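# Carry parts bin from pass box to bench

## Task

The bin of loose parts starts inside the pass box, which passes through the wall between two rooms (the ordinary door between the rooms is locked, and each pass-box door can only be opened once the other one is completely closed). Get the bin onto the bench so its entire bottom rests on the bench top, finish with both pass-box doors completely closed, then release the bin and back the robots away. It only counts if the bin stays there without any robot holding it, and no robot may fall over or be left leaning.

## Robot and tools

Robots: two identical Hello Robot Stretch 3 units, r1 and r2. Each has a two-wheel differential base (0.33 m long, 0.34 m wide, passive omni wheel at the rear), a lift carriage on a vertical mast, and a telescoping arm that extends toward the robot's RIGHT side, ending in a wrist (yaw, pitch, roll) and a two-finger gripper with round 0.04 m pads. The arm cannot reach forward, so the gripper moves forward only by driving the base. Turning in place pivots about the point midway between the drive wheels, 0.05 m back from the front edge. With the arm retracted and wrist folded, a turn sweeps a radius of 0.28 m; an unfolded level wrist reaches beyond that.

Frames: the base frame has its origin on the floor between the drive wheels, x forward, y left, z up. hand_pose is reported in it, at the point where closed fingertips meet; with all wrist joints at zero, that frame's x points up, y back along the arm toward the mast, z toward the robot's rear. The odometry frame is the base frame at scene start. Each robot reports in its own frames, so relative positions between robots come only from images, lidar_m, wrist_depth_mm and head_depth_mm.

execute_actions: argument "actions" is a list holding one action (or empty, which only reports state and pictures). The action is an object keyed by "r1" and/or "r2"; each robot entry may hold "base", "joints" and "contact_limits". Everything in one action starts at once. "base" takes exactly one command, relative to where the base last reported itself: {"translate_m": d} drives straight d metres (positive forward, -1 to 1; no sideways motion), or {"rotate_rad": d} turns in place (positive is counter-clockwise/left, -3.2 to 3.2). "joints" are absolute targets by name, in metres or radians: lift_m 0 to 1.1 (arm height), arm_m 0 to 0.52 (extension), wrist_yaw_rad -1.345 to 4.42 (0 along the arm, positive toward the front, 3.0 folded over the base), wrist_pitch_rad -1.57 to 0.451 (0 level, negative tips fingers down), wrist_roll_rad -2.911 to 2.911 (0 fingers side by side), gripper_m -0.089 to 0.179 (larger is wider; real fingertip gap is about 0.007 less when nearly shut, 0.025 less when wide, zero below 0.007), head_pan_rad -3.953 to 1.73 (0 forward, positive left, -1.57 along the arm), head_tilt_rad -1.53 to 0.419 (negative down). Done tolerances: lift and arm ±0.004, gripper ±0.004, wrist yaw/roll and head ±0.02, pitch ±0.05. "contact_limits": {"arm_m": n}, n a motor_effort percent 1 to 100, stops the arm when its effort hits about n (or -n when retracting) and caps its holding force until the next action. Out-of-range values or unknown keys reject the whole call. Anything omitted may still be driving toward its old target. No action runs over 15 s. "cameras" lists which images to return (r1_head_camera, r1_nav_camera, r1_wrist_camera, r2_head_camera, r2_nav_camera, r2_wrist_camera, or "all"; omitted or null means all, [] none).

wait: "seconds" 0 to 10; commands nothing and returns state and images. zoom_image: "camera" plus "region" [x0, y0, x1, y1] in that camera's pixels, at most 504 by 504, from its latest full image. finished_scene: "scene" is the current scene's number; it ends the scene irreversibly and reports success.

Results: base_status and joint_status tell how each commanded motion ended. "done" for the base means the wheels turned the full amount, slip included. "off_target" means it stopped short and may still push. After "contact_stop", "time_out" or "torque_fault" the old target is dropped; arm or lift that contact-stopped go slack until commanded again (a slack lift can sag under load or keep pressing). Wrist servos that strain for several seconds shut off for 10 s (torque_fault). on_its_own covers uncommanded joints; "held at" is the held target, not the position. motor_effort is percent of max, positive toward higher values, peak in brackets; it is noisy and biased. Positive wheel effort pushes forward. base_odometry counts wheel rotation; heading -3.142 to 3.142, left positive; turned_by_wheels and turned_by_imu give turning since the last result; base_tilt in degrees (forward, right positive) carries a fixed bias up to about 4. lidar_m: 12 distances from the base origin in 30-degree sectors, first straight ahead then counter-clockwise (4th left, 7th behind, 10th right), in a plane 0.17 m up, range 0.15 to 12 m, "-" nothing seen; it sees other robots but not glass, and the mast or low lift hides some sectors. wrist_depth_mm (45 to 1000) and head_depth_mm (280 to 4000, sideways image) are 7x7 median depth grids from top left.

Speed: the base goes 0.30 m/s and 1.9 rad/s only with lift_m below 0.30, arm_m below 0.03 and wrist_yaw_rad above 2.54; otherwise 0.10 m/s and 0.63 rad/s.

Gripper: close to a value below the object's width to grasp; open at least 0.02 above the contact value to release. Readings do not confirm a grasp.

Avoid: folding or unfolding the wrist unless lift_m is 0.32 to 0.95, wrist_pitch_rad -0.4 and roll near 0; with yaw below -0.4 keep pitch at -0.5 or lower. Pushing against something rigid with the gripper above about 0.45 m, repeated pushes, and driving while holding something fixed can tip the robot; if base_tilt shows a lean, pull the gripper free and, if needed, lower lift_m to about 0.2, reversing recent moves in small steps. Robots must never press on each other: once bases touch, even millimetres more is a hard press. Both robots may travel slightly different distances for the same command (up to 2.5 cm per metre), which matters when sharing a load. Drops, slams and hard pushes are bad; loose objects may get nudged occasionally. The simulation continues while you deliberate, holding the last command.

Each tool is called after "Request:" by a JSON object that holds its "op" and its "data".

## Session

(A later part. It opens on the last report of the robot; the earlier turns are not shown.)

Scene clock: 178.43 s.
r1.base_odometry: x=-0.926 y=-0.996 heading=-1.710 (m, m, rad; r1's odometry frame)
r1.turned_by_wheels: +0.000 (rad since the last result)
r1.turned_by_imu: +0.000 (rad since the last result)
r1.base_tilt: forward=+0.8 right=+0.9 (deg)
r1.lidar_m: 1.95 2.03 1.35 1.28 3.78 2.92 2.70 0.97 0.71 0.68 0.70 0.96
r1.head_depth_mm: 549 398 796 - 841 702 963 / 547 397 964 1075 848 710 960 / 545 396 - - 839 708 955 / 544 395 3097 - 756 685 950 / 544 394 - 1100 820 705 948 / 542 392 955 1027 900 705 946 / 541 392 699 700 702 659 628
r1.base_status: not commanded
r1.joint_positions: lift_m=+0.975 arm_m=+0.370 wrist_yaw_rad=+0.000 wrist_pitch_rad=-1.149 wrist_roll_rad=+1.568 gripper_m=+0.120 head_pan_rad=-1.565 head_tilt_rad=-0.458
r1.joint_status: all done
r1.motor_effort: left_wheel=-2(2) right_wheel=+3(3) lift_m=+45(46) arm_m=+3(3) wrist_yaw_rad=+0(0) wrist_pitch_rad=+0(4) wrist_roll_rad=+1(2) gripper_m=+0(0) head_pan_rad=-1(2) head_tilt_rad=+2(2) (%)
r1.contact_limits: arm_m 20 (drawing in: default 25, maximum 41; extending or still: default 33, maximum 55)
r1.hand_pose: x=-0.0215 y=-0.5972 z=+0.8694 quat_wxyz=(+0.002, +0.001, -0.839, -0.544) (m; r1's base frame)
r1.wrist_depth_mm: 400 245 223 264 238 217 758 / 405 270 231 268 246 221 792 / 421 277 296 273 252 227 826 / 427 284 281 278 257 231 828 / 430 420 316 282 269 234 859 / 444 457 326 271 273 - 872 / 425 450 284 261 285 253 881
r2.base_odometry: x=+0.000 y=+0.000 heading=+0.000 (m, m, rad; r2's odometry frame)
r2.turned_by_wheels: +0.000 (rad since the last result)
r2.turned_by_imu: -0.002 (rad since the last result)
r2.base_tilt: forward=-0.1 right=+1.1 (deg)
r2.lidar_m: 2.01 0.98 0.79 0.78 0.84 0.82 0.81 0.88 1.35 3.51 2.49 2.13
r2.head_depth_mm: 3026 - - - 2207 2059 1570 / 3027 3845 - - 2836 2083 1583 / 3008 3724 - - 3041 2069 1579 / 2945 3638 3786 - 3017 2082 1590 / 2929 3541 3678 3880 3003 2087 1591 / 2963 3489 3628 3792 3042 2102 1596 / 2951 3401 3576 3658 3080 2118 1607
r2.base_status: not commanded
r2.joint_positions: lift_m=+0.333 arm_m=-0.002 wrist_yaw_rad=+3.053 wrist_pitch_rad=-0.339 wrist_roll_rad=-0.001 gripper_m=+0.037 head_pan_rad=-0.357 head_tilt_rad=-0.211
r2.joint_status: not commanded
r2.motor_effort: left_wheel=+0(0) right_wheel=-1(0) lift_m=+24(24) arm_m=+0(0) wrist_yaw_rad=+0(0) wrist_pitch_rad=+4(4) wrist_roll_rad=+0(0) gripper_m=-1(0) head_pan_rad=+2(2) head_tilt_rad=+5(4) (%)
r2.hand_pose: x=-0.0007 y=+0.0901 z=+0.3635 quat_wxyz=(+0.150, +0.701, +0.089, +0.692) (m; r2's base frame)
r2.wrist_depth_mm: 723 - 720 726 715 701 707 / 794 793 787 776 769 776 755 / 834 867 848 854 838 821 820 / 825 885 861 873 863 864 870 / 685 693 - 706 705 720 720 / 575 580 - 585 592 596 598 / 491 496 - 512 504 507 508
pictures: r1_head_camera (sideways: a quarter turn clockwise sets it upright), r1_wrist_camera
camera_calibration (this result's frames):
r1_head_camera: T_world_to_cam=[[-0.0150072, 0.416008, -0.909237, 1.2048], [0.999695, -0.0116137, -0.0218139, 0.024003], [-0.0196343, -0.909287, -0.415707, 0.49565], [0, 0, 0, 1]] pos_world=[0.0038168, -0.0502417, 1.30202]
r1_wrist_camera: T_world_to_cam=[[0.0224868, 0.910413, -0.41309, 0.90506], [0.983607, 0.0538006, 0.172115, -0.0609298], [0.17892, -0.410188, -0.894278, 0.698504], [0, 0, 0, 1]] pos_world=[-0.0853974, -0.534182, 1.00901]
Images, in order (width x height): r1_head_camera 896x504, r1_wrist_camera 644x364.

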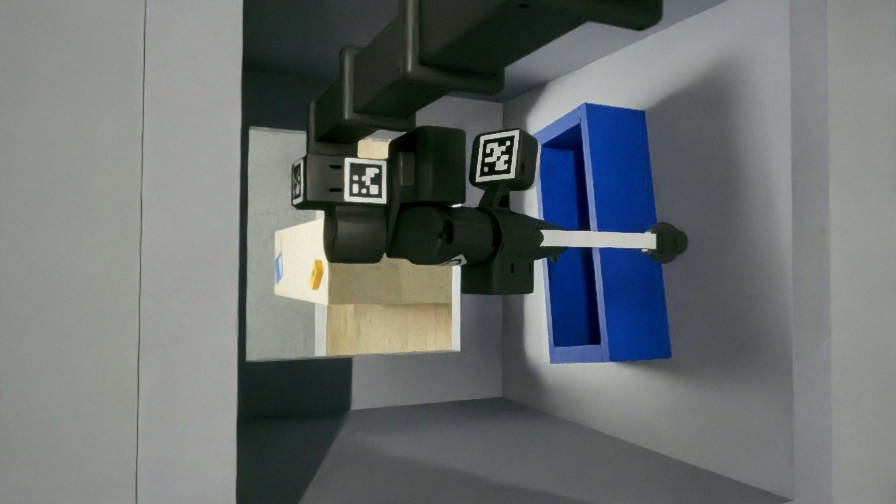

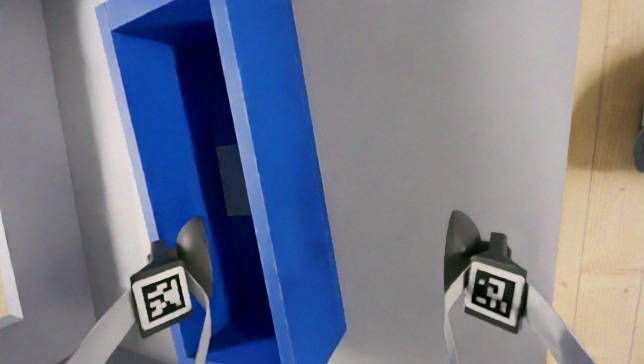

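Request:
{"op": "execute_actions", "data": {"actions": [{"r1":{"joints":{"arm_m":0.385,"wrist_pitch_rad":-1.25,"lift_m":0.945,"gripper_m":0.09},"contact_limits":{"arm_m":20}}}], "cameras": ["r1_head_camera","r1_wrist_camera"]}}

Request:
{"op": "execute_actions", "data": {"actions": [{"r1":{"joints":{"gripper_m":-0.03}}}], "cameras": []}}

Request:
{"op": "execute_actions", "data": {"actions": [{"r1":{"joints":{"lift_m":0.97}}}], "cameras": ["r1_head_camera","r1_wrist_camera"]}}

Scene clock: 184.97 s.
r1.base_odometry: x=-0.926 y=-0.996 heading=-1.710 (m, m, rad; r1's odometry frame)
r1.turned_by_wheels: +0.000 (rad since the last result)
r1.turned_by_imu: +0.000 (rad since the last result)
r1.base_tilt: forward=+0.8 right=+0.9 (deg)
r1.lidar_m: 1.95 2.02 1.35 1.29 3.79 2.93 2.70 0.97 0.71 0.68 0.71 0.97
r1.head_depth_mm: 548 397 795 748 - 688 965 / 546 397 972 - 817 711 961 / 545 396 - - 763 710 956 / 544 395 3072 2797 743 686 951 / 543 394 - 1097 821 705 949 / 542 393 958 1026 900 702 944 / 540 392 699 699 703 659 629
r1.base_status: not commanded
r1.joint_positions: lift_m=+0.945 arm_m=+0.385 wrist_yaw_rad=+0.000 wrist_pitch_rad=-1.248 wrist_roll_rad=+1.568 gripper_m=+0.090 head_pan_rad=-1.565 head_tilt_rad=-0.458
r1.joint_status: all done
r1.motor_effort: left_wheel=-2(2) right_wheel=+2(2) lift_m=+20(37) arm_m=+3(5) wrist_yaw_rad=-2(1) wrist_pitch_rad=+0(1) wrist_roll_rad=+2(2) gripper_m=-1(82) head_pan_rad=-2(2) head_tilt_rad=+2(2) (%)
r1.contact_limits: arm_m 20 (drawing in: default 25, maximum 41; extending or still: default 33, maximum 55)
r1.hand_pose: x=-0.0215 y=-0.5879 z=+0.8335 quat_wxyz=(+0.002, +0.001, -0.811, -0.584) (m; r1's base frame)
r1.wrist_depth_mm: 211 211 221 226 208 192 798 / 217 251 213 233 214 198 806 / 219 256 205 240 219 205 858 / 224 242 200 247 226 211 857 / 366 254 208 253 238 216 875 / 381 241 213 262 245 220 891 / 399 238 214 266 249 232 889
r2.base_odometry: x=+0.000 y=+0.000 heading=+0.000 (m, m, rad; r2's odometry frame)
r2.turned_by_wheels: +0.000 (rad since the last result)
r2.turned_by_imu: -0.002 (rad since the last result)
r2.base_tilt: forward=-0.2 right=+1.0 (deg)
r2.lidar_m: 2.01 0.98 0.79 0.78 0.84 0.82 0.81 0.88 1.34 3.51 2.49 2.12
r2.head_depth_mm: 3030 - - - 2222 2069 1585 / 2991 3826 - - 2868 2059 1581 / 2989 3707 - - 3024 2076 1586 / 2930 3669 3795 - 3054 2085 1579 / 2981 3556 3631 3819 3058 2088 1579 / 2919 3451 3631 3788 3085 2121 1607 / 2878 3418 3542 3688 3067 2124 1610
r2.base_status: not commanded
r2.joint_positions: lift_m=+0.333 arm_m=-0.002 wrist_yaw_rad=+3.053 wrist_pitch_rad=-0.339 wrist_roll_rad=-0.001 gripper_m=+0.037 head_pan_rad=-0.357 head_tilt_rad=-0.211
r2.joint_status: not commanded
r2.motor_effort: left_wheel=-1(0) right_wheel=-1(1) lift_m=+24(24) arm_m=+0(0) wrist_yaw_rad=+0(0) wrist_pitch_rad=+4(4) wrist_roll_rad=+1(1) gripper_m=+0(1) head_pan_rad=+2(2) head_tilt_rad=+4(4) (%)
r2.hand_pose: x=-0.0007 y=+0.0901 z=+0.3635 quat_wxyz=(+0.150, +0.701, +0.089, +0.692) (m; r2's base frame)
r2.wrist_depth_mm: 740 - 732 723 717 707 704 / 798 787 790 777 775 761 759 / 845 867 846 851 830 823 830 / 828 882 890 875 859 869 861 / 692 698 - 700 715 714 727 / 569 577 - 586 591 590 596 / 495 495 - 514 500 503 510
pictures: r1_head_camera (sideways: a quarter turn clockwise sets it upright), r1_wrist_camera
camera_calibration (this result's frames):
r1_head_camera: T_world_to_cam=[[-0.015007, 0.416008, -0.909237, 1.2048], [0.999695, -0.0116141, -0.0218139, 0.024003], [-0.0196348, -0.909287, -0.415707, 0.49565], [0, 0, 0, 1]] pos_world=[0.00381678, -0.0502417, 1.30202]
r1_wrist_camera: T_world_to_cam=[[0.022543, 0.946525, -0.321841, 0.826929], [0.983618, 0.0365922, 0.176513, -0.0690121], [0.178851, -0.320548, -0.930194, 0.752825], [0, 0, 0, 1]] pos_world=[-0.0854032, -0.538867, 0.978595]
Images, in order (width x height): r1_head_camera 896x504, r1_wrist_camera 644x364.

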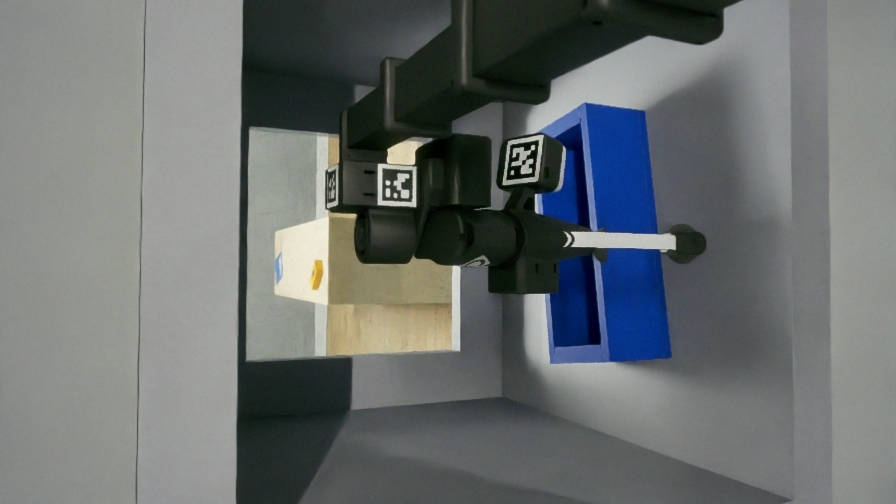

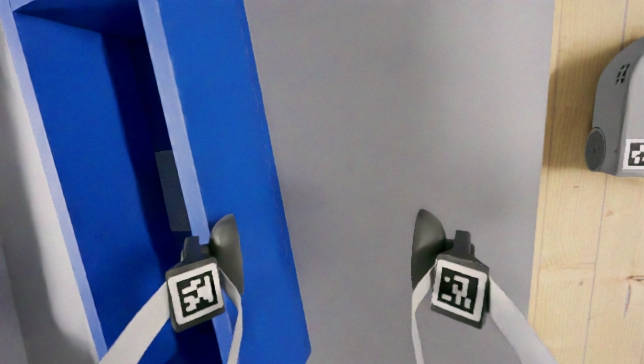

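Scene clock: 186.67 s.
r1.base_odometry: x=-0.926 y=-0.996 heading=-1.710 (m, m, rad; r1's odometry frame)
r1.turned_by_wheels: +0.000 (rad since the last result)
r1.turned_by_imu: +0.000 (rad since the last result)
r1.base_tilt: forward=+0.8 right=+0.9 (deg)
r1.lidar_m: 1.96 2.02 1.35 1.29 3.80 2.93 2.71 0.97 0.71 0.68 0.70 0.97
r1.head_depth_mm: 549 397 794 748 - 689 963 / 548 396 972 - 820 710 958 / 546 395 - - 764 708 957 / 545 395 3090 2794 744 708 951 / 544 394 - 1099 820 706 947 / 542 393 957 1025 898 702 944 / 541 391 698 701 703 658 627
r1.base_status: not commanded
r1.joint_positions: lift_m=+0.945 arm_m=+0.385 wrist_yaw_rad=+0.000 wrist_pitch_rad=-1.248 wrist_roll_rad=+1.568 gripper_m=-0.029 head_pan_rad=-1.565 head_tilt_rad=-0.458
r1.joint_status: all done
r1.motor_effort: left_wheel=-2(2) right_wheel=+3(3) lift_m=+20(20) arm_m=+3(3) wrist_yaw_rad=+0(0) wrist_pitch_rad=-1(1) wrist_roll_rad=+2(2) gripper_m=-12(86) head_pan_rad=-2(1) head_tilt_rad=+2(4) (%)
r1.hand_pose: x=-0.0215 y=-0.5879 z=+0.8335 quat_wxyz=(+0.002, +0.001, -0.811, -0.584) (m; r1's base frame)
r1.wrist_depth_mm: 210 212 220 227 209 193 783 / 216 250 213 234 214 198 815 / 218 255 206 241 221 204 831 / 224 243 200 247 226 210 847 / 364 256 203 255 232 216 883 / 381 252 199 - 236 223 903 / 397 246 221 266 252 232 913
r2.base_odometry: x=+0.000 y=+0.000 heading=+0.000 (m, m, rad; r2's odometry frame)
r2.turned_by_wheels: +0.000 (rad since the last result)
r2.turned_by_imu: +0.000 (rad since the last result)
r2.base_tilt: forward=-0.1 right=+1.0 (deg)
r2.lidar_m: 2.01 0.98 0.79 0.78 0.85 0.82 0.81 0.88 1.35 3.50 2.49 2.12
r2.head_depth_mm: 3033 - - - 2218 2068 1574 / 2974 3839 - - 2811 2073 1587 / 2983 3722 - - 3028 2087 1580 / 2941 3621 3815 - 3059 2086 1585 / 2928 3547 3661 3869 3057 2096 1602 / 2943 3522 3627 3817 3072 2088 1592 / 2884 3369 3578 3671 3099 2088 1602
r2.base_status: not commanded
r2.joint_positions: lift_m=+0.333 arm_m=-0.002 wrist_yaw_rad=+3.053 wrist_pitch_rad=-0.339 wrist_roll_rad=-0.001 gripper_m=+0.037 head_pan_rad=-0.357 head_tilt_rad=-0.211
r2.joint_status: not commanded
r2.motor_effort: left_wheel=+0(0) right_wheel=-1(1) lift_m=+24(24) arm_m=+1(1) wrist_yaw_rad=+0(0) wrist_pitch_rad=+4(5) wrist_roll_rad=+1(1) gripper_m=+0(0) head_pan_rad=+2(2) head_tilt_rad=+5(5) (%)
r2.hand_pose: x=-0.0007 y=+0.0901 z=+0.3635 quat_wxyz=(+0.150, +0.701, +0.089, +0.692) (m; r2's base frame)
r2.wrist_depth_mm: 729 - 720 717 712 704 715 / 795 798 779 781 760 774 757 / 849 855 843 836 822 812 813 / 824 880 882 880 868 863 864 / 688 697 - 700 713 720 728 / 572 578 - 578 582 585 592 / 490 496 - 510 498 502 511
pictures: none
No camera images: the call's "cameras" was empty. Leave "cameras" out to get every camera's image.

Scene clock: 187.67 s.
r1.base_odometry: x=-0.926 y=-0.996 heading=-1.710 (m, m, rad; r1's odometry frame)
r1.turned_by_wheels: +0.000 (rad since the last result)
r1.turned_by_imu: +0.000 (rad since the last result)
r1.base_tilt: forward=+0.8 right=+0.9 (deg)
r1.lidar_m: 1.95 2.02 1.35 1.29 3.79 2.92 2.70 0.97 0.71 0.68 0.70 0.97
r1.head_depth_mm: 549 398 794 - 841 702 961 / 547 396 964 1080 846 710 961 / 546 396 - - 806 708 955 / 545 395 3104 - 829 707 952 / 543 394 - 1099 821 705 951 / 541 393 957 1029 899 703 946 / 542 392 699 702 703 658 628
r1.base_status: not commanded
r1.joint_positions: lift_m=+0.970 arm_m=+0.385 wrist_yaw_rad=+0.000 wrist_pitch_rad=-1.248 wrist_roll_rad=+1.568 gripper_m=-0.029 head_pan_rad=-1.565 head_tilt_rad=-0.458
r1.joint_status: all done
r1.motor_effort: left_wheel=-2(2) right_wheel=+3(3) lift_m=+46(46) arm_m=+3(3) wrist_yaw_rad=-1(1) wrist_pitch_rad=-1(1) wrist_roll_rad=+1(2) gripper_m=-11(12) head_pan_rad=-2(1) head_tilt_rad=+3(2) (%)
r1.hand_pose: x=-0.0215 y=-0.5878 z=+0.8575 quat_wxyz=(+0.002, +0.001, -0.811, -0.585) (m; r1's base frame)
r1.wrist_depth_mm: 228 241 220 250 232 217 809 / 351 274 214 258 237 221 843 / 365 269 221 266 244 228 841 / 384 263 230 273 250 234 890 / 398 265 236 274 256 241 903 / 413 272 311 - 260 249 920 / 432 279 266 288 277 262 931
r2.base_odometry: x=+0.000 y=+0.000 heading=+0.000 (m, m, rad; r2's odometry frame)
r2.turned_by_wheels: +0.000 (rad since the last result)
r2.turned_by_imu: +0.000 (rad since the last result)
r2.base_tilt: forward=-0.2 right=+1.0 (deg)
r2.lidar_m: 2.01 0.98 0.78 0.78 0.85 0.81 0.81 0.88 1.35 3.51 2.50 2.12
r2.head_depth_mm: 2990 - - - 2217 2055 1578 / 3025 3856 - - 2819 2070 1574 / 2989 3763 - - 3030 2089 1588 / 2945 3671 3810 - 3079 2064 1587 / 2950 3538 3693 3870 3015 2104 1583 / 2948 3518 3566 3762 3050 2116 1595 / 2906 3384 3535 3711 3076 2121 1601
r2.base_status: not commanded
r2.joint_positions: lift_m=+0.333 arm_m=-0.002 wrist_yaw_rad=+3.053 wrist_pitch_rad=-0.339 wrist_roll_rad=-0.001 gripper_m=+0.037 head_pan_rad=-0.357 head_tilt_rad=-0.211
r2.joint_status: not commanded
r2.motor_effort: left_wheel=+0(0) right_wheel=-2(1) lift_m=+24(24) arm_m=+0(1) wrist_yaw_rad=+0(0) wrist_pitch_rad=+4(4) wrist_roll_rad=+0(1) gripper_m=+0(0) head_pan_rad=+2(2) head_tilt_rad=+4(5) (%)
r2.hand_pose: x=-0.0007 y=+0.0901 z=+0.3635 quat_wxyz=(+0.150, +0.701, +0.089, +0.692) (m; r2's base frame)
r2.wrist_depth_mm: 724 - 720 721 710 716 698 / 800 800 787 770 763 765 762 / 849 844 842 844 820 834 820 / 827 889 878 864 857 867 854 / 690 702 - 708 714 714 715 / 579 585 - 587 590 595 600 / 496 495 - 512 501 509 506
pictures: r1_head_camera (sideways: a quarter turn clockwise sets it upright), r1_wrist_camera
camera_calibration (this result's frames):
r1_head_camera: T_world_to_cam=[[-0.0150069, 0.416008, -0.909237, 1.2048], [0.999695, -0.0116143, -0.0218139, 0.024003], [-0.0196349, -0.909287, -0.415706, 0.49565], [0, 0, 0, 1]] pos_world=[0.00381677, -0.0502417, 1.30202]
r1_wrist_camera: T_world_to_cam=[[0.0225431, 0.946662, -0.321437, 0.834281], [0.983618, 0.0365166, 0.176528, -0.0733068], [0.17885, -0.320151, -0.930331, 0.775518], [0, 0, 0, 1]] pos_world=[-0.0854032, -0.538823, 1.0026]
Images, in order (width x height): r1_head_camera 896x504, r1_wrist_camera 644x364.

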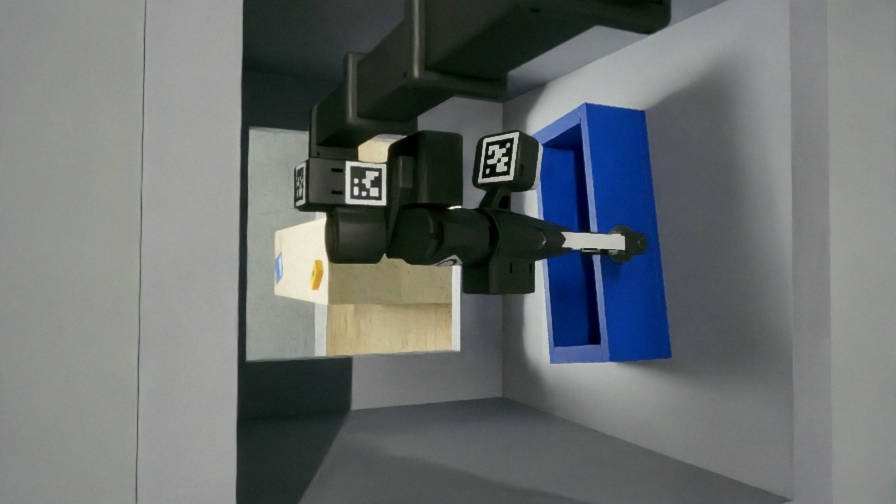

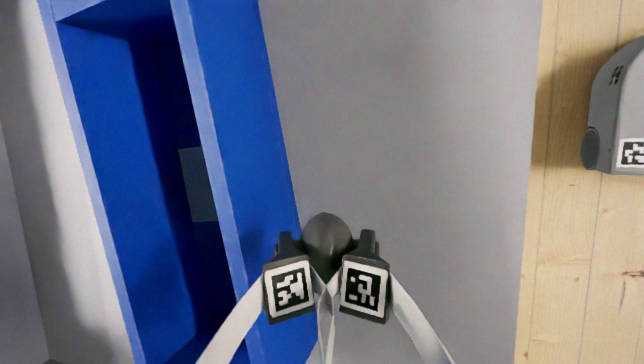

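Request:
{"op": "execute_actions", "data": {"actions": [{"r1":{"joints":{"arm_m":0.33,"lift_m":0.98,"wrist_pitch_rad":-0.9,"gripper_m":0.14}}}], "cameras": []}}

Request:
{"op": "execute_actions", "data": {"actions": [{"r1":{"joints":{"arm_m":0.37},"contact_limits":{"arm_m":20}}}], "cameras": []}}

Request:
{"op": "execute_actions", "data": {"actions": [{"r1":{"joints":{"arm_m":0.435,"wrist_pitch_rad":-1.25},"contact_limits":{"arm_m":20}}}], "cameras": ["r1_head_camera","r1_wrist_camera"]}}

Scene clock: 197.20 s.
r1.base_odometry: x=-0.926 y=-0.996 heading=-1.710 (m, m, rad; r1's odometry frame)
r1.turned_by_wheels: +0.000 (rad since the last result)
r1.turned_by_imu: -0.001 (rad since the last result)
r1.base_tilt: forward=+0.9 right=+0.9 (deg)
r1.lidar_m: 1.95 2.02 1.35 1.28 3.78 2.93 2.70 0.97 0.71 0.68 0.71 0.97
r1.head_depth_mm: 548 398 795 - 819 702 965 / 546 396 968 1045 832 710 960 / 546 395 - - 809 710 956 / 544 395 3097 2814 825 707 951 / 544 394 - 1096 820 705 948 / 543 393 957 1028 897 703 947 / 541 392 698 700 704 658 628
r1.base_status: not commanded
r1.joint_positions: lift_m=+0.980 arm_m=+0.330 wrist_yaw_rad=+0.000 wrist_pitch_rad=-0.911 wrist_roll_rad=+1.568 gripper_m=+0.140 head_pan_rad=-1.565 head_tilt_rad=-0.458
r1.joint_status: all done
r1.motor_effort: left_wheel=-1(2) right_wheel=+3(2) lift_m=+45(49) arm_m=-4(5) wrist_yaw_rad=+1(1) wrist_pitch_rad=+3(3) wrist_roll_rad=+2(1) gripper_m=+0(83) head_pan_rad=-1(2) head_tilt_rad=+2(2) (%)
r1.hand_pose: x=-0.0214 y=-0.6131 z=+0.9008 quat_wxyz=(+0.002, +0.001, -0.898, -0.440) (m; r1's base frame)
r1.wrist_depth_mm: 410 466 290 250 267 229 200 / - 491 323 258 273 234 204 / - 503 335 266 281 239 207 / - 528 330 263 281 244 212 / - - 476 341 290 244 215 / - - 497 332 289 - 218 / 411 470 462 275 300 266 219
r2.base_odometry: x=+0.000 y=+0.000 heading=+0.000 (m, m, rad; r2's odometry frame)
r2.turned_by_wheels: +0.000 (rad since the last result)
r2.turned_by_imu: -0.002 (rad since the last result)
r2.base_tilt: forward=-0.1 right=+1.0 (deg)
r2.lidar_m: 2.01 0.98 0.79 0.78 0.85 0.82 0.81 0.88 1.35 3.51 2.49 2.12
r2.head_depth_mm: 3015 - - - 2212 2059 1569 / 3045 3855 - - 2803 2079 1577 / 2988 3793 - - 3045 2083 1582 / 2974 3637 3775 - 3041 2091 1590 / 2970 3527 3690 3807 3043 2109 1591 / 2937 3474 3661 3748 3050 2086 1602 / 2919 3445 3587 3741 3087 2102 1605
r2.base_status: not commanded
r2.joint_positions: lift_m=+0.333 arm_m=-0.002 wrist_yaw_rad=+3.053 wrist_pitch_rad=-0.339 wrist_roll_rad=-0.001 gripper_m=+0.037 head_pan_rad=-0.357 head_tilt_rad=-0.211
r2.joint_status: not commanded
r2.motor_effort: left_wheel=+0(0) right_wheel=-1(1) lift_m=+24(24) arm_m=+1(1) wrist_yaw_rad=+0(0) wrist_pitch_rad=+4(5) wrist_roll_rad=+1(1) gripper_m=+0(0) head_pan_rad=+2(2) head_tilt_rad=+5(4) (%)
r2.hand_pose: x=-0.0007 y=+0.0901 z=+0.3635 quat_wxyz=(+0.150, +0.701, +0.089, +0.692) (m; r2's base frame)
r2.wrist_depth_mm: 741 - 717 718 708 711 715 / 805 796 782 782 772 774 755 / 844 851 843 853 830 845 828 / 825 886 885 886 867 864 854 / 689 700 - 705 723 719 721 / 572 578 - 581 596 587 596 / 493 500 - 516 502 505 503
pictures: none
No camera images: the call's "cameras" was empty. Leave "cameras" out to get every camera's image.

Scene clock: 198.57 s.
r1.base_odometry: x=-0.926 y=-0.996 heading=-1.710 (m, m, rad; r1's odometry frame)
r1.turned_by_wheels: +0.000 (rad since the last result)
r1.turned_by_imu: +0.000 (rad since the last result)
r1.base_tilt: forward=+0.8 right=+0.9 (deg)
r1.lidar_m: 1.95 2.02 1.35 1.28 3.78 2.93 2.70 0.97 0.71 0.68 0.71 0.96
r1.head_depth_mm: 549 397 773 - 829 702 965 / 548 397 952 1066 849 710 960 / 546 395 - - 842 707 956 / 544 394 3120 - 835 706 951 / 544 394 - 1098 821 706 948 / 542 393 958 1027 896 703 945 / 541 392 698 702 703 659 628
r1.base_status: not commanded
r1.joint_positions: lift_m=+0.980 arm_m=+0.370 wrist_yaw_rad=+0.000 wrist_pitch_rad=-0.910 wrist_roll_rad=+1.568 gripper_m=+0.140 head_pan_rad=-1.565 head_tilt_rad=-0.458
r1.joint_status: all done
r1.motor_effort: left_wheel=-2(2) right_wheel=+3(3) lift_m=+46(45) arm_m=+3(3) wrist_yaw_rad=+0(0) wrist_pitch_rad=+3(3) wrist_roll_rad=+2(2) gripper_m=+0(0) head_pan_rad=-1(2) head_tilt_rad=+3(3) (%)
r1.contact_limits: arm_m 20 (drawing in: default 25, maximum 41; extending or still: default 33, maximum 55)
r1.hand_pose: x=-0.0214 y=-0.6526 z=+0.9009 quat_wxyz=(+0.002, +0.001, -0.898, -0.440) (m; r1's base frame)
r1.wrist_depth_mm: 391 436 405 246 249 228 199 / - 472 425 310 255 234 203 / - 475 434 305 253 240 207 / - 496 461 290 246 245 211 / - - 480 319 242 243 215 / - - 493 321 253 - 219 / 391 470 471 290 249 266 218
r2.base_odometry: x=+0.000 y=+0.000 heading=+0.000 (m, m, rad; r2's odometry frame)
r2.turned_by_wheels: +0.000 (rad since the last result)
r2.turned_by_imu: +0.000 (rad since the last result)
r2.base_tilt: forward=-0.1 right=+1.1 (deg)
r2.lidar_m: 2.01 0.98 0.78 0.78 0.85 0.82 0.81 0.88 1.35 3.50 2.49 2.12
r2.head_depth_mm: 3032 - - - 2206 2058 1576 / 3013 3873 - - 2822 2064 1579 / 2955 3754 - - 3020 2098 1578 / 2936 3646 3779 - 3052 2093 1586 / 2941 3554 3685 3871 3054 2095 1597 / 2940 3520 3620 3806 3094 2103 1590 / 2902 3417 3577 3728 3079 2107 1596
r2.base_status: not commanded
r2.joint_positions: lift_m=+0.333 arm_m=-0.002 wrist_yaw_rad=+3.053 wrist_pitch_rad=-0.339 wrist_roll_rad=-0.001 gripper_m=+0.037 head_pan_rad=-0.357 head_tilt_rad=-0.211
r2.joint_status: not commanded
r2.motor_effort: left_wheel=+0(0) right_wheel=+0(1) lift_m=+24(24) arm_m=+1(0) wrist_yaw_rad=+0(0) wrist_pitch_rad=+4(4) wrist_roll_rad=+0(0) gripper_m=+0(0) head_pan_rad=+2(2) head_tilt_rad=+4(5) (%)
r2.hand_pose: x=-0.0007 y=+0.0901 z=+0.3635 quat_wxyz=(+0.150, +0.701, +0.089, +0.692) (m; r2's base frame)
r2.wrist_depth_mm: 735 - 727 718 714 702 700 / 789 804 781 782 766 761 757 / 836 862 844 838 847 825 816 / 839 879 879 887 867 863 867 / 693 694 - 701 711 713 726 / 571 577 - 584 589 599 596 / 490 495 - 512 504 504 507
pictures: none
No camera images: the call's "cameras" was empty. Leave "cameras" out to get every camera's image.

Scene clock: 200.20 s.
r1.base_odometry: x=-0.926 y=-0.996 heading=-1.710 (m, m, rad; r1's odometry frame)
r1.turned_by_wheels: +0.000 (rad since the last result)
r1.turned_by_imu: +0.000 (rad since the last result)
r1.base_tilt: forward=+0.8 right=+0.9 (deg)
r1.lidar_m: 1.95 2.03 1.35 1.29 3.78 2.93 2.71 0.97 0.71 0.68 0.71 0.97
r1.head_depth_mm: 548 398 794 - 839 700 963 / 547 396 952 1061 849 710 959 / 546 396 - 1105 843 708 958 / 544 395 3288 - 835 707 952 / 543 393 - 1100 823 707 944 / 542 393 956 1028 899 704 945 / 539 392 698 701 704 659 627
r1.base_status: not commanded
r1.joint_positions: lift_m=+0.980 arm_m=+0.435 wrist_yaw_rad=+0.000 wrist_pitch_rad=-1.247 wrist_roll_rad=+1.568 gripper_m=+0.140 head_pan_rad=-1.565 head_tilt_rad=-0.458
r1.joint_status: all done
r1.motor_effort: left_wheel=-2(2) right_wheel=+2(3) lift_m=+45(45) arm_m=+3(3) wrist_yaw_rad=-1(1) wrist_pitch_rad=-1(2) wrist_roll_rad=+2(2) gripper_m=+0(0) head_pan_rad=-2(1) head_tilt_rad=+2(3) (%)
r1.contact_limits: arm_m 20 (drawing in: default 25, maximum 41; extending or still: default 33, maximum 55)
r1.hand_pose: x=-0.0215 y=-0.6380 z=+0.8675 quat_wxyz=(+0.002, +0.001, -0.812, -0.584) (m; r1's base frame)
r1.wrist_depth_mm: 353 223 245 248 240 222 208 / 367 244 276 233 246 226 212 / 376 342 282 242 252 234 218 / 385 355 260 235 259 239 226 / 399 372 283 247 268 241 235 / 401 - 279 262 275 - 877 / 391 399 267 251 284 263 906
r2.base_odometry: x=+0.000 y=+0.000 heading=+0.000 (m, m, rad; r2's odometry frame)
r2.turned_by_wheels: +0.000 (rad since the last result)
r2.turned_by_imu: +0.000 (rad since the last result)
r2.base_tilt: forward=-0.2 right=+1.0 (deg)
r2.lidar_m: 2.01 0.98 0.79 0.78 0.85 0.82 0.81 0.88 1.35 3.51 2.48 2.12
r2.head_depth_mm: 3031 - - - 2193 2061 1571 / 2986 3838 - - 2813 2076 1574 / 2980 3770 - - 3000 2070 1589 / 2967 3637 3794 - 3035 2076 1578 / 2935 3562 3665 3869 3063 2100 1599 / 2933 3465 3606 3834 3070 2098 1598 / 2905 3427 3560 3710 3068 2112 1593
r2.base_status: not commanded
r2.joint_positions: lift_m=+0.333 arm_m=-0.002 wrist_yaw_rad=+3.053 wrist_pitch_rad=-0.339 wrist_roll_rad=-0.001 gripper_m=+0.037 head_pan_rad=-0.357 head_tilt_rad=-0.211
r2.joint_status: not commanded
r2.motor_effort: left_wheel=+0(0) right_wheel=-2(2) lift_m=+24(24) arm_m=+0(0) wrist_yaw_rad=+0(0) wrist_pitch_rad=+5(5) wrist_roll_rad=+0(1) gripper_m=+0(0) head_pan_rad=+2(2) head_tilt_rad=+4(5) (%)
r2.hand_pose: x=-0.0007 y=+0.0901 z=+0.3635 quat_wxyz=(+0.150, +0.701, +0.089, +0.692) (m; r2's base frame)
r2.wrist_depth_mm: 736 - 726 719 708 713 706 / 787 806 786 773 780 760 771 / 851 860 844 837 830 831 818 / 818 869 883 862 877 863 866 / 690 702 - 708 711 721 718 / 571 582 - 581 584 594 599 / 490 496 - 515 496 502 504
pictures: r1_head_camera (sideways: a quarter turn clockwise sets it upright), r1_wrist_camera
camera_calibration (this result's frames):
r1_head_camera: T_world_to_cam=[[-0.0150071, 0.416007, -0.909238, 1.20481], [0.999695, -0.0116138, -0.0218138, 0.024003], [-0.0196344, -0.909287, -0.415706, 0.495649], [0, 0, 0, 1]] pos_world=[0.0038168, -0.0502417, 1.30202]
r1_wrist_camera: T_world_to_cam=[[0.0225434, 0.946464, -0.32202, 0.885367], [0.983618, 0.0366251, 0.176506, -0.0731592], [0.178851, -0.320724, -0.930134, 0.768266], [0, 0, 0, 1]] pos_world=[-0.0854032, -0.588888, 1.01261]
Images, in order (width x height): r1_head_camera 896x504, r1_wrist_camera 644x364.

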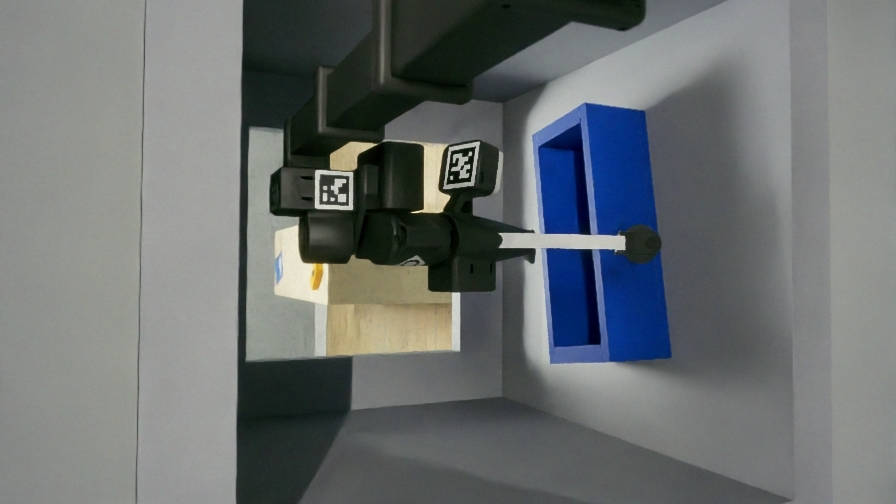

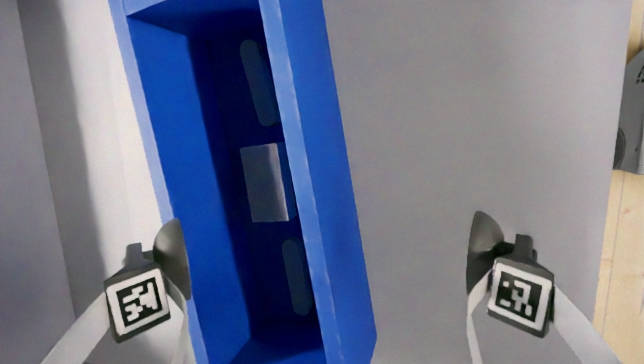

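Request:
{"op": "execute_actions", "data": {"actions": [{"r1":{"joints":{"arm_m":0.465,"wrist_pitch_rad":-1.35,"gripper_m":0.178},"contact_limits":{"arm_m":20}}}], "cameras": ["r1_head_camera","r1_wrist_camera"]}}

Scene clock: 205.27 s.
r1.base_odometry: x=-0.926 y=-0.996 heading=-1.710 (m, m, rad; r1's odometry frame)
r1.turned_by_wheels: +0.000 (rad since the last result)
r1.turned_by_imu: +0.000 (rad since the last result)
r1.base_tilt: forward=+0.8 right=+0.9 (deg)
r1.lidar_m: 1.95 2.02 1.35 1.28 3.78 2.93 2.71 0.97 0.71 0.68 0.71 0.97
r1.head_depth_mm: 546 397 795 - 842 702 964 / 546 396 957 1055 848 710 959 / 546 395 - 3175 843 708 958 / 545 395 3265 1102 833 706 951 / 543 394 - 1098 823 705 948 / 542 393 956 1030 899 705 947 / 541 391 698 702 703 658 627
r1.base_status: not commanded
r1.joint_positions: lift_m=+0.980 arm_m=+0.465 wrist_yaw_rad=+0.000 wrist_pitch_rad=-1.345 wrist_roll_rad=+1.568 gripper_m=+0.178 head_pan_rad=-1.565 head_tilt_rad=-0.458
r1.joint_status: all done
r1.motor_effort: left_wheel=-2(1) right_wheel=+3(3) lift_m=+45(45) arm_m=+3(5) wrist_yaw_rad=-1(0) wrist_pitch_rad=-2(2) wrist_roll_rad=+2(1) gripper_m=+0(83) head_pan_rad=-2(3) head_tilt_rad=+2(3) (%)
r1.contact_limits: arm_m 20 (drawing in: default 25, maximum 41; extending or still: default 33, maximum 55)
r1.hand_pose: x=-0.0215 y=-0.6432 z=+0.8630 quat_wxyz=(+0.002, +0.001, -0.782, -0.623) (m; r1's base frame)
r1.wrist_depth_mm: 307 207 250 246 239 226 220 / 320 222 265 248 246 233 224 / 329 229 270 233 252 237 229 / 343 237 250 246 261 244 879 / 356 279 270 257 266 255 918 / 378 222 281 278 276 262 940 / - 355 265 257 284 267 -
r2.base_odometry: x=+0.000 y=+0.000 heading=+0.000 (m, m, rad; r2's odometry frame)
r2.turned_by_wheels: +0.000 (rad since the last result)
r2.turned_by_imu: -0.001 (rad since the last result)
r2.base_tilt: forward=+0.0 right=+1.1 (deg)
r2.lidar_m: 2.01 0.98 0.79 0.78 0.84 0.82 0.81 0.88 1.34 3.49 2.49 2.12
r2.head_depth_mm: 3010 - - - 2203 2090 1580 / 3017 3863 - - 2801 2061 1582 / 2949 3692 - - 3035 2071 1581 / 2959 3674 3782 - 3068 2096 1601 / 2947 3565 3679 3891 3074 2078 1587 / 2942 3508 3603 3751 3061 2105 1592 / 2926 3449 3538 3664 3102 2109 1607
r2.base_status: not commanded
r2.joint_positions: lift_m=+0.333 arm_m=-0.002 wrist_yaw_rad=+3.053 wrist_pitch_rad=-0.339 wrist_roll_rad=-0.001 gripper_m=+0.037 head_pan_rad=-0.357 head_tilt_rad=-0.211
r2.joint_status: not commanded
r2.motor_effort: left_wheel=+0(0) right_wheel=-1(2) lift_m=+24(24) arm_m=+0(0) wrist_yaw_rad=+0(0) wrist_pitch_rad=+4(4) wrist_roll_rad=+1(0) gripper_m=+0(1) head_pan_rad=+2(2) head_tilt_rad=+4(4) (%)
r2.hand_pose: x=-0.0007 y=+0.0901 z=+0.3635 quat_wxyz=(+0.150, +0.701, +0.089, +0.692) (m; r2's base frame)
r2.wrist_depth_mm: 732 - 719 726 717 709 703 / 788 806 778 767 773 749 757 / 855 857 847 836 825 840 829 / 821 866 885 887 870 868 886 / 692 691 - 713 711 720 717 / 573 576 - 585 584 595 591 / 489 492 - 514 502 506 509
pictures: r1_head_camera (sideways: a quarter turn clockwise sets it upright), r1_wrist_camera
camera_calibration (this result's frames):
r1_head_camera: T_world_to_cam=[[-0.0150071, 0.416007, -0.909238, 1.20481], [0.999695, -0.0116139, -0.0218138, 0.024003], [-0.0196345, -0.909287, -0.415706, 0.495649], [0, 0, 0, 1]] pos_world=[0.00381679, -0.0502417, 1.30202]
r1_wrist_camera: T_world_to_cam=[[0.0226062, 0.973418, -0.227918, 0.824965], [0.983628, 0.0191135, 0.179194, -0.0857423], [0.178787, -0.228238, -0.957049, 0.845125], [0, 0, 0, 1]] pos_world=[-0.0854083, -0.608508, 1.01222]
Images, in order (width x height): r1_head_camera 896x504, r1_wrist_camera 644x364.

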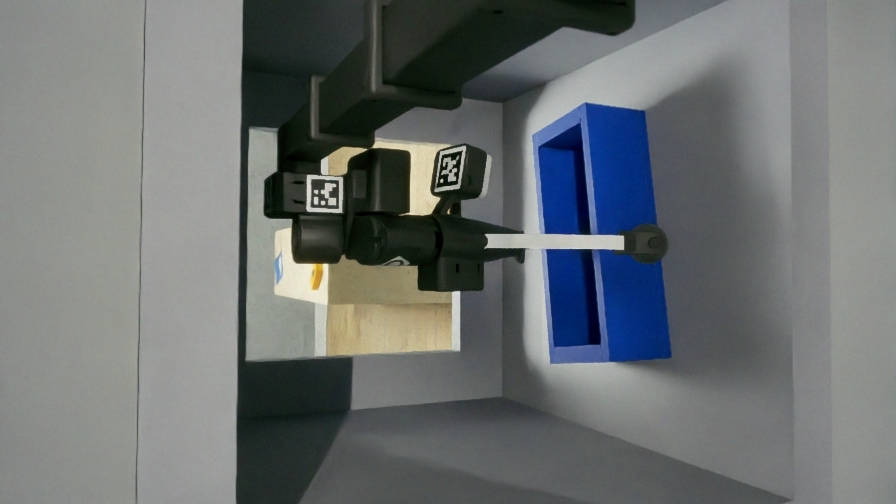

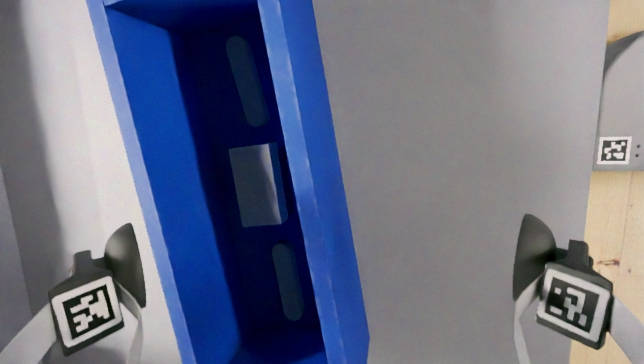

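Request:
{"op": "execute_actions", "data": {"actions": [{"r1":{"joints":{"arm_m":0.505,"wrist_pitch_rad":-1.42},"contact_limits":{"arm_m":20}}}], "cameras": []}}

Request:
{"op": "execute_actions", "data": {"actions": [{"r1":{"joints":{"lift_m":0.935}}}], "cameras": ["r1_head_camera","r1_wrist_camera"]}}

Scene clock: 210.50 s.
r1.base_odometry: x=-0.926 y=-0.996 heading=-1.710 (m, m, rad; r1's odometry frame)
r1.turned_by_wheels: +0.000 (rad since the last result)
r1.turned_by_imu: +0.000 (rad since the last result)
r1.base_tilt: forward=+0.9 right=+0.9 (deg)
r1.lidar_m: 1.95 2.03 1.35 1.28 3.76 2.92 2.70 0.97 0.71 0.68 0.70 0.96
r1.head_depth_mm: 548 397 795 - 843 702 964 / 547 397 954 1055 848 709 958 / 546 395 - 1103 840 710 955 / 545 395 3087 1097 839 705 952 / 544 394 - 1099 823 706 950 / 542 393 958 1028 899 704 944 / 541 392 699 701 702 659 627
r1.base_status: not commanded
r1.joint_positions: lift_m=+0.980 arm_m=+0.505 wrist_yaw_rad=+0.000 wrist_pitch_rad=-1.414 wrist_roll_rad=+1.568 gripper_m=+0.178 head_pan_rad=-1.565 head_tilt_rad=-0.458
r1.joint_status: all done
r1.motor_effort: left_wheel=-1(2) right_wheel=+2(3) lift_m=+45(45) arm_m=+4(3) wrist_yaw_rad=+0(0) wrist_pitch_rad=-2(3) wrist_roll_rad=+1(2) gripper_m=+0(0) head_pan_rad=-2(2) head_tilt_rad=+3(3) (%)
r1.contact_limits: arm_m 20 (drawing in: default 25, maximum 41; extending or still: default 33, maximum 55)
r1.hand_pose: x=-0.0215 y=-0.6655 z=+0.8613 quat_wxyz=(+0.002, +0.001, -0.760, -0.650) (m; r1's base frame)
r1.wrist_depth_mm: 286 201 244 244 242 231 225 / 294 208 256 252 248 238 231 / 306 215 260 254 256 246 236 / 317 302 241 236 261 250 245 / 330 309 254 268 271 260 955 / 341 317 247 276 276 269 - / - 333 250 272 283 272 -
r2.base_odometry: x=+0.000 y=+0.000 heading=+0.000 (m, m, rad; r2's odometry frame)
r2.turned_by_wheels: +0.000 (rad since the last result)
r2.turned_by_imu: -0.001 (rad since the last result)
r2.base_tilt: forward=-0.1 right=+1.0 (deg)
r2.lidar_m: 2.01 0.98 0.78 0.78 0.85 0.82 0.81 0.88 1.35 3.50 2.49 2.13
r2.head_depth_mm: 3021 - - - 2210 2072 1580 / 2984 3803 - - 2841 2059 1578 / 3032 3705 - - 3010 2087 1581 / 2971 3632 3713 - 3017 2085 1586 / 2936 3560 3693 3906 3030 2114 1585 / 2948 3498 3645 3770 3097 2110 1586 / 2970 3414 3544 3690 3100 2094 1595
r2.base_status: not commanded
r2.joint_positions: lift_m=+0.333 arm_m=-0.002 wrist_yaw_rad=+3.053 wrist_pitch_rad=-0.339 wrist_roll_rad=-0.001 gripper_m=+0.037 head_pan_rad=-0.357 head_tilt_rad=-0.211
r2.joint_status: not commanded
r2.motor_effort: left_wheel=+0(0) right_wheel=+0(1) lift_m=+24(24) arm_m=+1(1) wrist_yaw_rad=+0(0) wrist_pitch_rad=+4(4) wrist_roll_rad=+1(0) gripper_m=-1(0) head_pan_rad=+2(2) head_tilt_rad=+4(4) (%)
r2.hand_pose: x=-0.0007 y=+0.0901 z=+0.3635 quat_wxyz=(+0.150, +0.701, +0.089, +0.692) (m; r2's base frame)
r2.wrist_depth_mm: 733 - 730 719 716 710 702 / 802 799 781 767 774 766 751 / 857 861 847 836 833 822 819 / 821 875 898 868 859 875 859 / 688 694 - 705 715 718 717 / 573 578 - 587 592 593 595 / 492 494 - 515 501 504 507
pictures: none
No camera images: the call's "cameras" was empty. Leave "cameras" out to get every camera's image.

Scene clock: 212.23 s.
r1.base_odometry: x=-0.926 y=-0.996 heading=-1.710 (m, m, rad; r1's odometry frame)
r1.turned_by_wheels: +0.000 (rad since the last result)
r1.turned_by_imu: +0.000 (rad since the last result)
r1.base_tilt: forward=+0.8 right=+0.8 (deg)
r1.lidar_m: 1.95 2.03 1.36 1.29 3.79 2.93 2.70 0.97 0.71 0.68 0.71 0.96
r1.head_depth_mm: 548 398 796 748 - 679 965 / 548 398 969 - 820 710 961 / 547 396 - 3049 846 708 953 / 545 396 3130 2774 831 705 953 / 544 395 - 1103 817 706 951 / 543 394 959 1029 900 704 946 / 541 392 698 702 703 660 628
r1.base_status: not commanded
r1.joint_positions: lift_m=+0.942 arm_m=+0.505 wrist_yaw_rad=+0.000 wrist_pitch_rad=-1.390 wrist_roll_rad=+1.568 gripper_m=+0.178 head_pan_rad=-1.565 head_tilt_rad=-0.457
r1.joint_status: lift_m contact_stop (moved -0.038 of -0.045)
r1.on_its_own: lift_m is slack since a contact_stop, until your next command for it (your +0.935 is given up)
r1.motor_effort: left_wheel=+1(2) right_wheel=+0(3) lift_m=+32(40) arm_m=+4(4) wrist_yaw_rad=+0(1) wrist_pitch_rad=-9(11) wrist_roll_rad=+2(2) gripper_m=-1(1) head_pan_rad=-2(2) head_tilt_rad=+3(2) (%)
r1.hand_pose: x=-0.0215 y=-0.6717 z=+0.8240 quat_wxyz=(+0.002, +0.001, -0.768, -0.641) (m; r1's base frame)
r1.wrist_depth_mm: 250 184 211 149 206 197 189 / 263 177 221 160 213 202 194 / 268 173 227 173 218 208 199 / 280 178 208 186 225 214 204 / 291 181 216 177 229 221 208 / 303 175 236 230 238 230 213 / - 183 227 241 243 235 223
r2.base_odometry: x=+0.000 y=+0.000 heading=+0.000 (m, m, rad; r2's odometry frame)
r2.turned_by_wheels: +0.000 (rad since the last result)
r2.turned_by_imu: +0.000 (rad since the last result)
r2.base_tilt: forward=-0.1 right=+1.1 (deg)
r2.lidar_m: 2.01 0.98 0.78 0.78 0.85 0.82 0.81 0.88 1.35 3.51 2.48 2.12
r2.head_depth_mm: 3017 - - - 2198 2058 1573 / 3029 3863 - - 2810 2048 1584 / 2969 3755 - - 2985 2083 1588 / 2939 3666 3821 - 3061 2082 1586 / 2942 3571 3707 3833 3032 2076 1596 / 2918 3499 3617 3799 3093 2089 1595 / 2958 3436 3542 3644 3067 2113 1600
r2.base_status: not commanded
r2.joint_positions: lift_m=+0.333 arm_m=-0.002 wrist_yaw_rad=+3.053 wrist_pitch_rad=-0.339 wrist_roll_rad=-0.001 gripper_m=+0.037 head_pan_rad=-0.357 head_tilt_rad=-0.211
r2.joint_status: not commanded
r2.motor_effort: left_wheel=+0(0) right_wheel=-1(1) lift_m=+24(24) arm_m=+1(1) wrist_yaw_rad=+0(0) wrist_pitch_rad=+4(4) wrist_roll_rad=+0(0) gripper_m=+0(0) head_pan_rad=+2(2) head_tilt_rad=+4(4) (%)
r2.hand_pose: x=-0.0007 y=+0.0901 z=+0.3635 quat_wxyz=(+0.150, +0.701, +0.089, +0.692) (m; r2's base frame)
r2.wrist_depth_mm: 737 - 731 725 726 714 709 / 801 790 785 772 769 764 758 / 845 855 857 848 842 829 810 / 831 874 887 869 857 862 868 / 687 694 - 702 712 715 731 / 580 579 - 578 589 601 594 / 496 496 - 514 499 506 513
pictures: r1_head_camera (sideways: a quarter turn clockwise sets it upright), r1_wrist_camera
camera_calibration (this result's frames):
r1_head_camera: T_world_to_cam=[[-0.0150049, 0.415634, -0.909408, 1.20503], [0.999695, -0.0116228, -0.0218066, 0.0239936], [-0.0196334, -0.909458, -0.415333, 0.495163], [0, 0, 0, 1]] pos_world=[0.0038168, -0.0502416, 1.30204]
r1_wrist_camera: T_world_to_cam=[[0.0226366, 0.982642, -0.184128, 0.813961], [0.983632, 0.0110408, 0.179849, -0.0841544], [0.17876, -0.185185, -0.966308, 0.837782], [0, 0, 0, 1]] pos_world=[-0.0854103, -0.643758, 0.974564]
Images, in order (width x height): r1_head_camera 896x504, r1_wrist_camera 644x364.

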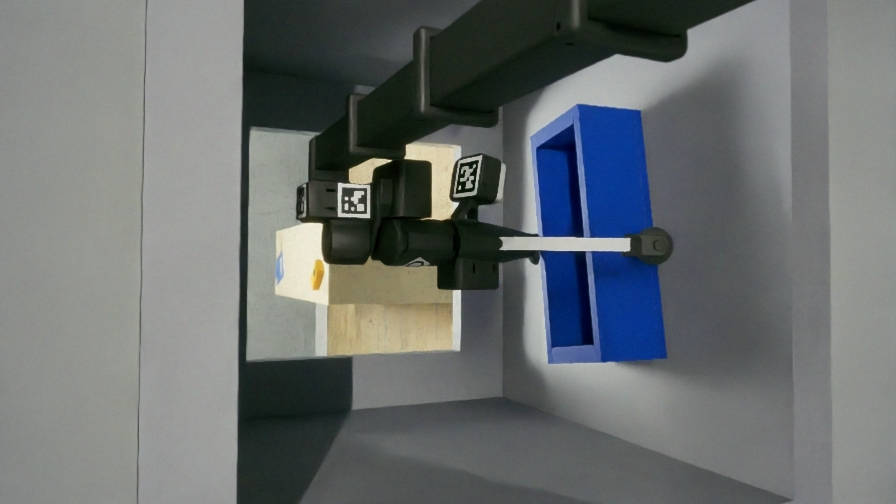

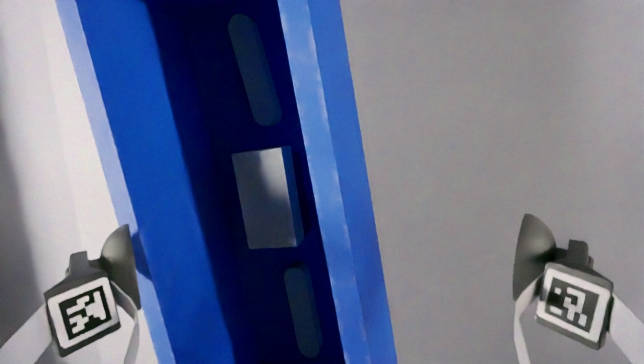

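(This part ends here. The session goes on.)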